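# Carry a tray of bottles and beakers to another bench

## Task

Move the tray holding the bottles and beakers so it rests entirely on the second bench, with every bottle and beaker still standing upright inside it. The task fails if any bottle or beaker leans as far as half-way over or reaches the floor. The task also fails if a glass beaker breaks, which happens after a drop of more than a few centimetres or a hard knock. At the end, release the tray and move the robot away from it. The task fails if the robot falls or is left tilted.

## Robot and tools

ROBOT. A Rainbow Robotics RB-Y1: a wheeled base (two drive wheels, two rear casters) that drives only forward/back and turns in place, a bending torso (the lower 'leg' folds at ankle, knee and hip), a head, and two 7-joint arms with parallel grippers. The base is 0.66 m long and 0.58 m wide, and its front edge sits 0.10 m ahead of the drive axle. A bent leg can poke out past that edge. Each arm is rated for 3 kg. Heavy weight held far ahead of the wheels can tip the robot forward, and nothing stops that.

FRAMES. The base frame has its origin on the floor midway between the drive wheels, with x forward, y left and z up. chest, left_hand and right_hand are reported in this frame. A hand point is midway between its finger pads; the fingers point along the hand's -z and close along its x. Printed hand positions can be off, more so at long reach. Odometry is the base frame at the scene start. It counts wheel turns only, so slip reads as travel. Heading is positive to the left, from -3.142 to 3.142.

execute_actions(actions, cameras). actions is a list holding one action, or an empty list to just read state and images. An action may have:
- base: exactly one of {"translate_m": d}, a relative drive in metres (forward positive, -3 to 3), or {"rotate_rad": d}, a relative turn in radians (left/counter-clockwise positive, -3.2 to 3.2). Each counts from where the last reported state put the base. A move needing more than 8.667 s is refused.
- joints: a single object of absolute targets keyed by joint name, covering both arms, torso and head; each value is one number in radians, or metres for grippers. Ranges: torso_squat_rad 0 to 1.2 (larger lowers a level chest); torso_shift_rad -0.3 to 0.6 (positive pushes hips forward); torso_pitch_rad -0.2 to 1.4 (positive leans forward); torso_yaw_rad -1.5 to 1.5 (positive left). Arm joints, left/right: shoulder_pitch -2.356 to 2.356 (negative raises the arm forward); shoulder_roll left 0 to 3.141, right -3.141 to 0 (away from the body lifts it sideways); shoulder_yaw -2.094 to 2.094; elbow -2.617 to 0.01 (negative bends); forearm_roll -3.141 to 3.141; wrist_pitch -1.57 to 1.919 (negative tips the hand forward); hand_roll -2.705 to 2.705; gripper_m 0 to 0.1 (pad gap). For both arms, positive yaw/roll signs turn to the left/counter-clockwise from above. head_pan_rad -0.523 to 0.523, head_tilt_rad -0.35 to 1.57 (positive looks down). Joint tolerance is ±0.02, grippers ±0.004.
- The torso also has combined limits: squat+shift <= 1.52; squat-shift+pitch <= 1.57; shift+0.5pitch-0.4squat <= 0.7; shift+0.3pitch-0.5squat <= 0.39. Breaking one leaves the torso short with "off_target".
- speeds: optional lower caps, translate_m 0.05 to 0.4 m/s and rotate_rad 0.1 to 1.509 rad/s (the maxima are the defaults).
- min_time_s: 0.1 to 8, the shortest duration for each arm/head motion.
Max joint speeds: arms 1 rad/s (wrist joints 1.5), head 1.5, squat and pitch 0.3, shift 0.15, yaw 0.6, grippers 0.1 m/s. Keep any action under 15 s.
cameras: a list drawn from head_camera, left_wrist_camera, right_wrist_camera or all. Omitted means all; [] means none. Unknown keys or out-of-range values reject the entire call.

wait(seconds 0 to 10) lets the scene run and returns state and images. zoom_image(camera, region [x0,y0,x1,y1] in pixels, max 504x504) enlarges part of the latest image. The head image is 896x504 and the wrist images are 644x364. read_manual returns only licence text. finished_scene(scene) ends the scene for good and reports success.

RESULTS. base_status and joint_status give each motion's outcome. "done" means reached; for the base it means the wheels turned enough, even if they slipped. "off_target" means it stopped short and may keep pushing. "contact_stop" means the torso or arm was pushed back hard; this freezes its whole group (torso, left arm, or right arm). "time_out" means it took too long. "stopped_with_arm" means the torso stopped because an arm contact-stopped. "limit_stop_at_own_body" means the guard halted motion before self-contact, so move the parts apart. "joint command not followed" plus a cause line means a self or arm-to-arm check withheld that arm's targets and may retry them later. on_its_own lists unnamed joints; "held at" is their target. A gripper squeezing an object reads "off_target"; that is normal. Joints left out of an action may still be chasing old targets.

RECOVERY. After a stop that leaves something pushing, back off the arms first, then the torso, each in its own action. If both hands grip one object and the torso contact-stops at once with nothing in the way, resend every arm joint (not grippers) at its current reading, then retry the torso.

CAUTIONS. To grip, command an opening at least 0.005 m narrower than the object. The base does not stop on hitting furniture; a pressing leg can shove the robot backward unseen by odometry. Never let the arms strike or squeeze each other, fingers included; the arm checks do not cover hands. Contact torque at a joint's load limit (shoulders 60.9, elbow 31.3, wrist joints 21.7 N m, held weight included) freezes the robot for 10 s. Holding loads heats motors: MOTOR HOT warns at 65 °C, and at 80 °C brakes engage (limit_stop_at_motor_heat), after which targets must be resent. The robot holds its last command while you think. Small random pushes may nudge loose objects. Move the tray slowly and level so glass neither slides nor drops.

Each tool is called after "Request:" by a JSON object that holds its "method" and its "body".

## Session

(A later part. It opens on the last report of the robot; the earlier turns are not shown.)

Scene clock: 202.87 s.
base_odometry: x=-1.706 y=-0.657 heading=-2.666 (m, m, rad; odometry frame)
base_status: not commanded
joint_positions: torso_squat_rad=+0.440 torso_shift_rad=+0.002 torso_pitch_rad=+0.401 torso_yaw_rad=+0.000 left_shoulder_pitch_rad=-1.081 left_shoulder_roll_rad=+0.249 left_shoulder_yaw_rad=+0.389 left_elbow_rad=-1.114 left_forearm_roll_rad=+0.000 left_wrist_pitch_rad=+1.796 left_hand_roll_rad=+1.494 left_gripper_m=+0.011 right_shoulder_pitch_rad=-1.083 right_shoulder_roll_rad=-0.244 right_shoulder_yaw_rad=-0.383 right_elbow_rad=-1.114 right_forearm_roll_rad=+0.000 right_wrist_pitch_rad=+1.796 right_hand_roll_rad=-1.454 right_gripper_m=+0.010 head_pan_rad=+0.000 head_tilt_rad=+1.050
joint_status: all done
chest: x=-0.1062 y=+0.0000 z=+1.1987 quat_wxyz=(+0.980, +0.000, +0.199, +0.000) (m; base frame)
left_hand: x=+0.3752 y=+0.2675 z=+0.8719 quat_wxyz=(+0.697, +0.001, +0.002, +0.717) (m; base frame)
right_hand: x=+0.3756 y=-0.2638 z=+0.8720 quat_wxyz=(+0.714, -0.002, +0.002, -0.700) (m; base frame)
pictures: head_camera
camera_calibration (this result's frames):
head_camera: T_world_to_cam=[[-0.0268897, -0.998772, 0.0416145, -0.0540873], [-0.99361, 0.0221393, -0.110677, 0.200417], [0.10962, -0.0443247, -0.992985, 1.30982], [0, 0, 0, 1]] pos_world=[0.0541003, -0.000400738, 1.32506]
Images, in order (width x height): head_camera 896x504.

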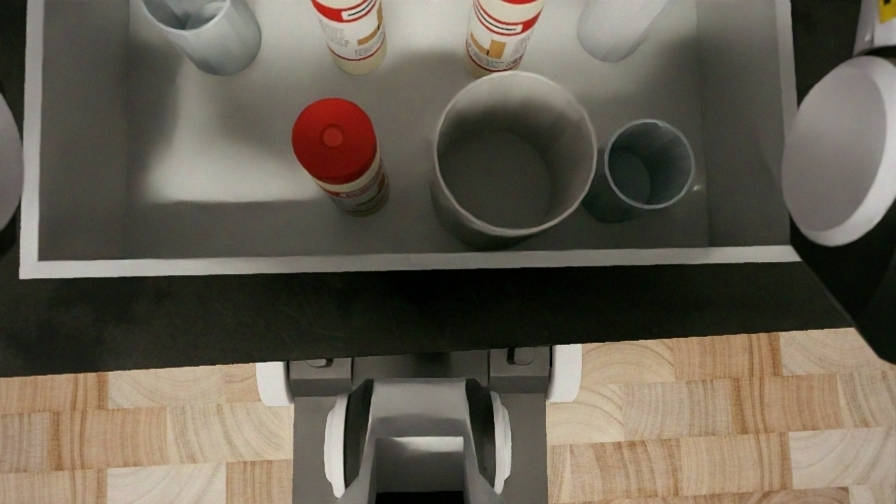

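Request:
{"method": "execute_actions", "body": {"actions": [{"joints": {"torso_squat_rad": 0.46}}], "cameras": ["head_camera"]}}

Scene clock: 204.13 s.
base_odometry: x=-1.706 y=-0.657 heading=-2.666 (m, m, rad; odometry frame)
base_status: not commanded
joint_positions: torso_squat_rad=+0.460 torso_shift_rad=+0.002 torso_pitch_rad=+0.401 torso_yaw_rad=+0.000 left_shoulder_pitch_rad=-1.081 left_shoulder_roll_rad=+0.249 left_shoulder_yaw_rad=+0.389 left_elbow_rad=-1.114 left_forearm_roll_rad=+0.000 left_wrist_pitch_rad=+1.796 left_hand_roll_rad=+1.494 left_gripper_m=+0.011 right_shoulder_pitch_rad=-1.083 right_shoulder_roll_rad=-0.244 right_shoulder_yaw_rad=-0.383 right_elbow_rad=-1.114 right_forearm_roll_rad=+0.000 right_wrist_pitch_rad=+1.796 right_hand_roll_rad=-1.454 right_gripper_m=+0.010 head_pan_rad=+0.000 head_tilt_rad=+1.050
joint_status: all done
chest: x=-0.1062 y=+0.0000 z=+1.1926 quat_wxyz=(+0.980, +0.000, +0.199, +0.000) (m; base frame)
left_hand: x=+0.3752 y=+0.2675 z=+0.8658 quat_wxyz=(+0.697, +0.001, +0.002, +0.717) (m; base frame)
right_hand: x=+0.3756 y=-0.2638 z=+0.8659 quat_wxyz=(+0.714, -0.002, +0.002, -0.700) (m; base frame)
pictures: head_camera
camera_calibration (this result's frames):
head_camera: T_world_to_cam=[[-0.0268896, -0.998772, 0.0416146, -0.0538327], [-0.99361, 0.0221393, -0.110675, 0.199736], [0.109617, -0.0443246, -0.992985, 1.30377], [0, 0, 0, 1]] pos_world=[0.0540959, -0.000399461, 1.31897]
Images, in order (width x height): head_camera 896x504.

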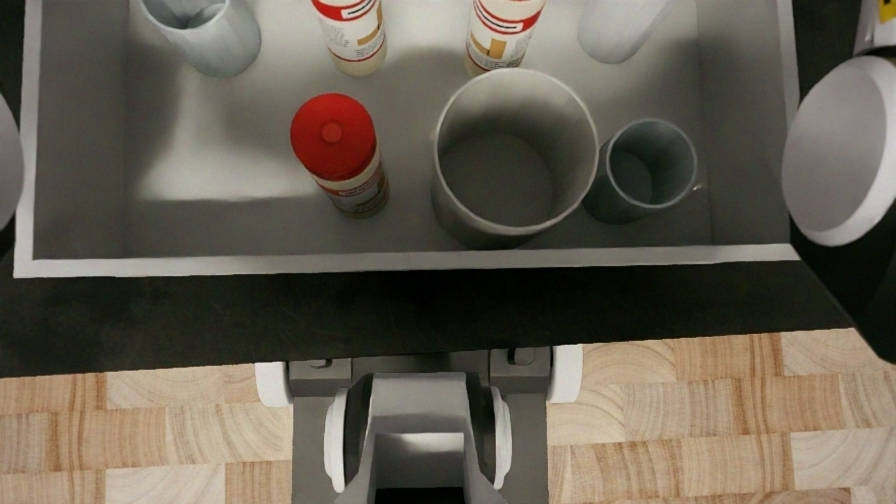

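Request:
{"method": "execute_actions", "body": {"actions": [{"joints": {"torso_squat_rad": 0.478}}]}}

Scene clock: 205.37 s.
base_odometry: x=-1.706 y=-0.657 heading=-2.666 (m, m, rad; odometry frame)
base_status: not commanded
joint_positions: torso_squat_rad=+0.478 torso_shift_rad=+0.001 torso_pitch_rad=+0.399 torso_yaw_rad=+0.000 left_shoulder_pitch_rad=-1.084 left_shoulder_roll_rad=+0.250 left_shoulder_yaw_rad=+0.389 left_elbow_rad=-1.115 left_forearm_roll_rad=+0.000 left_wrist_pitch_rad=+1.796 left_hand_roll_rad=+1.494 left_gripper_m=+0.011 right_shoulder_pitch_rad=-1.086 right_shoulder_roll_rad=-0.245 right_shoulder_yaw_rad=-0.383 right_elbow_rad=-1.115 right_forearm_roll_rad=+0.000 right_wrist_pitch_rad=+1.796 right_hand_roll_rad=-1.454 right_gripper_m=+0.010 head_pan_rad=+0.000 head_tilt_rad=+1.050
joint_status: all done
chest: x=-0.1075 y=+0.0000 z=+1.1872 quat_wxyz=(+0.980, +0.000, +0.198, +0.000) (m; base frame)
left_hand: x=+0.3759 y=+0.2676 z=+0.8631 quat_wxyz=(+0.697, -0.001, -0.001, +0.717) (m; base frame)
right_hand: x=+0.3763 y=-0.2638 z=+0.8632 quat_wxyz=(+0.714, +0.000, +0.000, -0.700) (m; base frame)
pictures: head_camera, left_wrist_camera, right_wrist_camera
camera_calibration (this result's frames):
head_camera: T_world_to_cam=[[-0.0269925, -0.998772, 0.0415487, -0.0535717], [-0.993335, 0.0221401, -0.113113, 0.200751], [0.112055, -0.044325, -0.992713, 1.29842], [0, 0, 0, 1]] pos_world=[0.052473, -0.000398264, 1.31389]
left_wrist_camera: T_world_to_cam=[[0.0160145, 0.999662, 0.0205025, -0.290635], [0.770902, -0.025403, 0.636447, -0.800294], [0.636752, 0.00561305, -0.771048, 0.509635], [0, 0, 0, 1]] pos_world=[0.297092, 0.267346, 0.908256]
right_wrist_camera: T_world_to_cam=[[0.0363194, 0.999194, 0.0171118, 0.240352], [0.746309, -0.038507, 0.664484, -0.833589], [0.664608, -0.011363, -0.747106, 0.479214], [0, 0, 0, 1]] pos_world=[0.294896, -0.266812, 0.907818]
Images, in order (width x height): head_camera 896x504, left_wrist_camera 644x364, right_wrist_camera 644x364.

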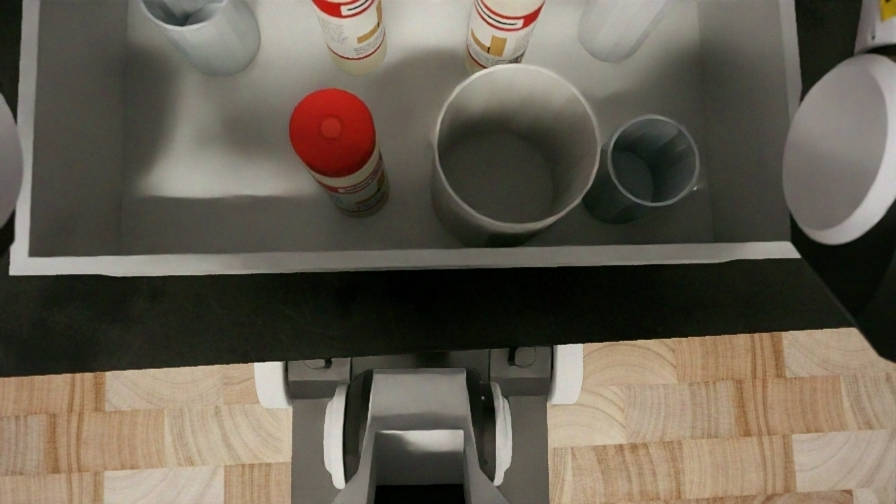

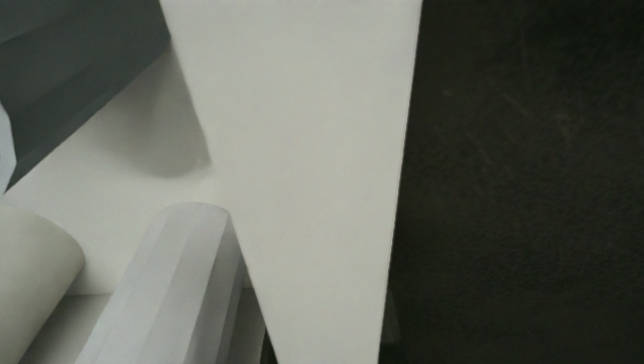

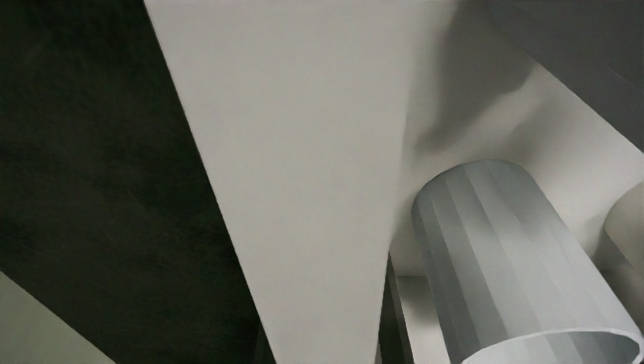

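Request:
{"method": "execute_actions", "body": {"actions": [{"joints": {"left_gripper_m": 0.045, "right_gripper_m": 0.045}}], "cameras": []}}

Request:
{"method": "execute_actions", "body": {"actions": [{"joints": {"torso_squat_rad": 0.0, "head_tilt_rad": 0.75}}], "cameras": ["head_camera"]}}

Scene clock: 207.00 s.
base_odometry: x=-1.706 y=-0.657 heading=-2.666 (m, m, rad; odometry frame)
base_status: not commanded
joint_positions: torso_squat_rad=+0.478 torso_shift_rad=+0.001 torso_pitch_rad=+0.400 torso_yaw_rad=+0.000 left_shoulder_pitch_rad=-1.083 left_shoulder_roll_rad=+0.249 left_shoulder_yaw_rad=+0.389 left_elbow_rad=-1.115 left_forearm_roll_rad=+0.000 left_wrist_pitch_rad=+1.796 left_hand_roll_rad=+1.494 left_gripper_m=+0.045 right_shoulder_pitch_rad=-1.085 right_shoulder_roll_rad=-0.245 right_shoulder_yaw_rad=-0.383 right_elbow_rad=-1.115 right_forearm_roll_rad=+0.000 right_wrist_pitch_rad=+1.796 right_hand_roll_rad=-1.454 right_gripper_m=+0.045 head_pan_rad=+0.000 head_tilt_rad=+1.050
joint_status: all done
chest: x=-0.1070 y=+0.0000 z=+1.1871 quat_wxyz=(+0.980, +0.000, +0.199, +0.000) (m; base frame)
left_hand: x=+0.3759 y=+0.2675 z=+0.8622 quat_wxyz=(+0.697, +0.000, +0.000, +0.717) (m; base frame)
right_hand: x=+0.3765 y=-0.2638 z=+0.8624 quat_wxyz=(+0.714, +0.000, +0.000, -0.700) (m; base frame)
pictures: none
No camera images: the call's "cameras" was empty. Leave "cameras" out to get every camera's image.

Scene clock: 209.37 s.
base_odometry: x=-1.706 y=-0.657 heading=-2.666 (m, m, rad; odometry frame)
base_status: not commanded
joint_positions: torso_squat_rad=+0.000 torso_shift_rad=+0.001 torso_pitch_rad=+0.400 torso_yaw_rad=+0.000 left_shoulder_pitch_rad=-1.083 left_shoulder_roll_rad=+0.249 left_shoulder_yaw_rad=+0.389 left_elbow_rad=-1.115 left_forearm_roll_rad=+0.000 left_wrist_pitch_rad=+1.796 left_hand_roll_rad=+1.494 left_gripper_m=+0.045 right_shoulder_pitch_rad=-1.085 right_shoulder_roll_rad=-0.245 right_shoulder_yaw_rad=-0.383 right_elbow_rad=-1.115 right_forearm_roll_rad=+0.000 right_wrist_pitch_rad=+1.796 right_hand_roll_rad=-1.454 right_gripper_m=+0.045 head_pan_rad=+0.000 head_tilt_rad=+0.750
joint_status: all done
chest: x=-0.1066 y=+0.0000 z=+1.2655 quat_wxyz=(+0.980, +0.000, +0.199, +0.000) (m; base frame)
left_hand: x=+0.3760 y=+0.2675 z=+0.9403 quat_wxyz=(+0.697, +0.000, +0.000, +0.717) (m; base frame)
right_hand: x=+0.3765 y=-0.2639 z=+0.9404 quat_wxyz=(+0.714, +0.000, +0.000, -0.700) (m; base frame)
pictures: head_camera
camera_calibration (this result's frames):
head_camera: T_world_to_cam=[[-0.0379228, -0.998776, 0.031744, -0.0427636], [-0.916175, 0.022068, -0.40017, 0.625053], [0.39898, -0.0442587, -0.915891, 1.2676], [0, 0, 0, 1]] pos_world=[0.0652902, -0.000402588, 1.41247]
Images, in order (width x height): head_camera 896x504.

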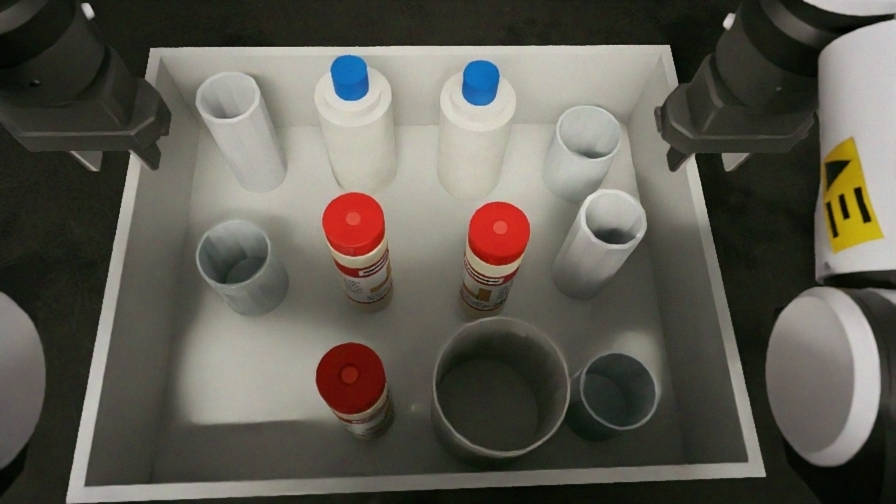

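Request:
{"method": "execute_actions", "body": {"actions": [{"base": {"translate_m": -0.7}, "joints": {"torso_pitch_rad": 0.2, "head_tilt_rad": 0.5}}], "cameras": ["head_camera"]}}

Scene clock: 213.97 s.
base_odometry: x=-1.084 y=-0.336 heading=-2.665 (m, m, rad; odometry frame)
base_status: done
joint_positions: torso_squat_rad=+0.000 torso_shift_rad=+0.001 torso_pitch_rad=+0.200 torso_yaw_rad=+0.000 left_shoulder_pitch_rad=-1.083 left_shoulder_roll_rad=+0.249 left_shoulder_yaw_rad=+0.389 left_elbow_rad=-1.115 left_forearm_roll_rad=+0.000 left_wrist_pitch_rad=+1.796 left_hand_roll_rad=+1.494 left_gripper_m=+0.045 right_shoulder_pitch_rad=-1.085 right_shoulder_roll_rad=-0.244 right_shoulder_yaw_rad=-0.383 right_elbow_rad=-1.115 right_forearm_roll_rad=+0.000 right_wrist_pitch_rad=+1.796 right_hand_roll_rad=-1.454 right_gripper_m=+0.045 head_pan_rad=+0.000 head_tilt_rad=+0.500
joint_status: all done
chest: x=-0.1658 y=+0.0000 z=+1.2838 quat_wxyz=(+0.995, +0.000, +0.100, +0.000) (m; base frame)
left_hand: x=+0.3719 y=+0.2674 z=+1.0609 quat_wxyz=(+0.693, -0.071, -0.069, +0.714) (m; base frame)
right_hand: x=+0.3723 y=-0.2639 z=+1.0611 quat_wxyz=(+0.711, +0.069, -0.071, -0.697) (m; base frame)
pictures: head_camera
camera_calibration (this result's frames):
head_camera: T_world_to_cam=[[-0.047897, -0.99878, 0.0120469, -0.0194916], [-0.650755, 0.0220529, -0.758968, 1.10793], [0.757776, -0.0441919, -0.651017, 0.983994], [0, 0, 0, 1]] pos_world=[-0.0255905, -0.000416263, 1.48171]
Images, in order (width x height): head_camera 896x504.

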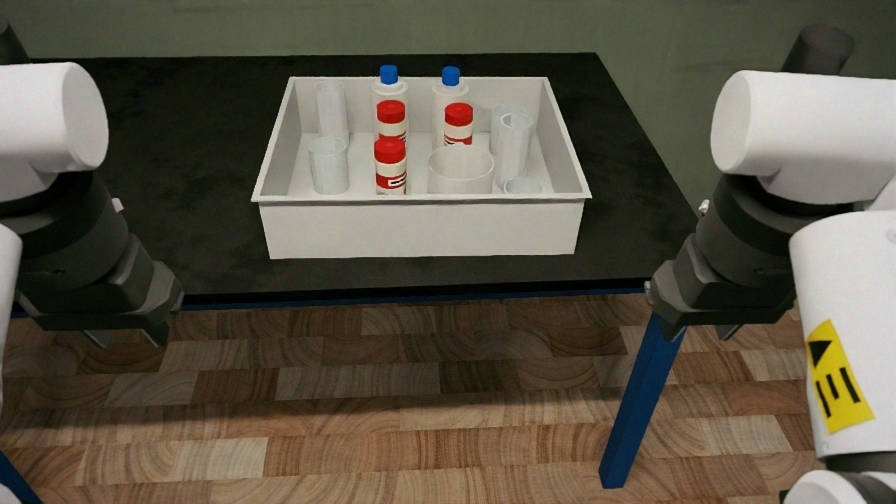

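The tray is fully on the bench, all items upright, robot clear.

Request:
{"method": "finished_scene", "body": {"scene": 1}}

The scene is finished: the task was done.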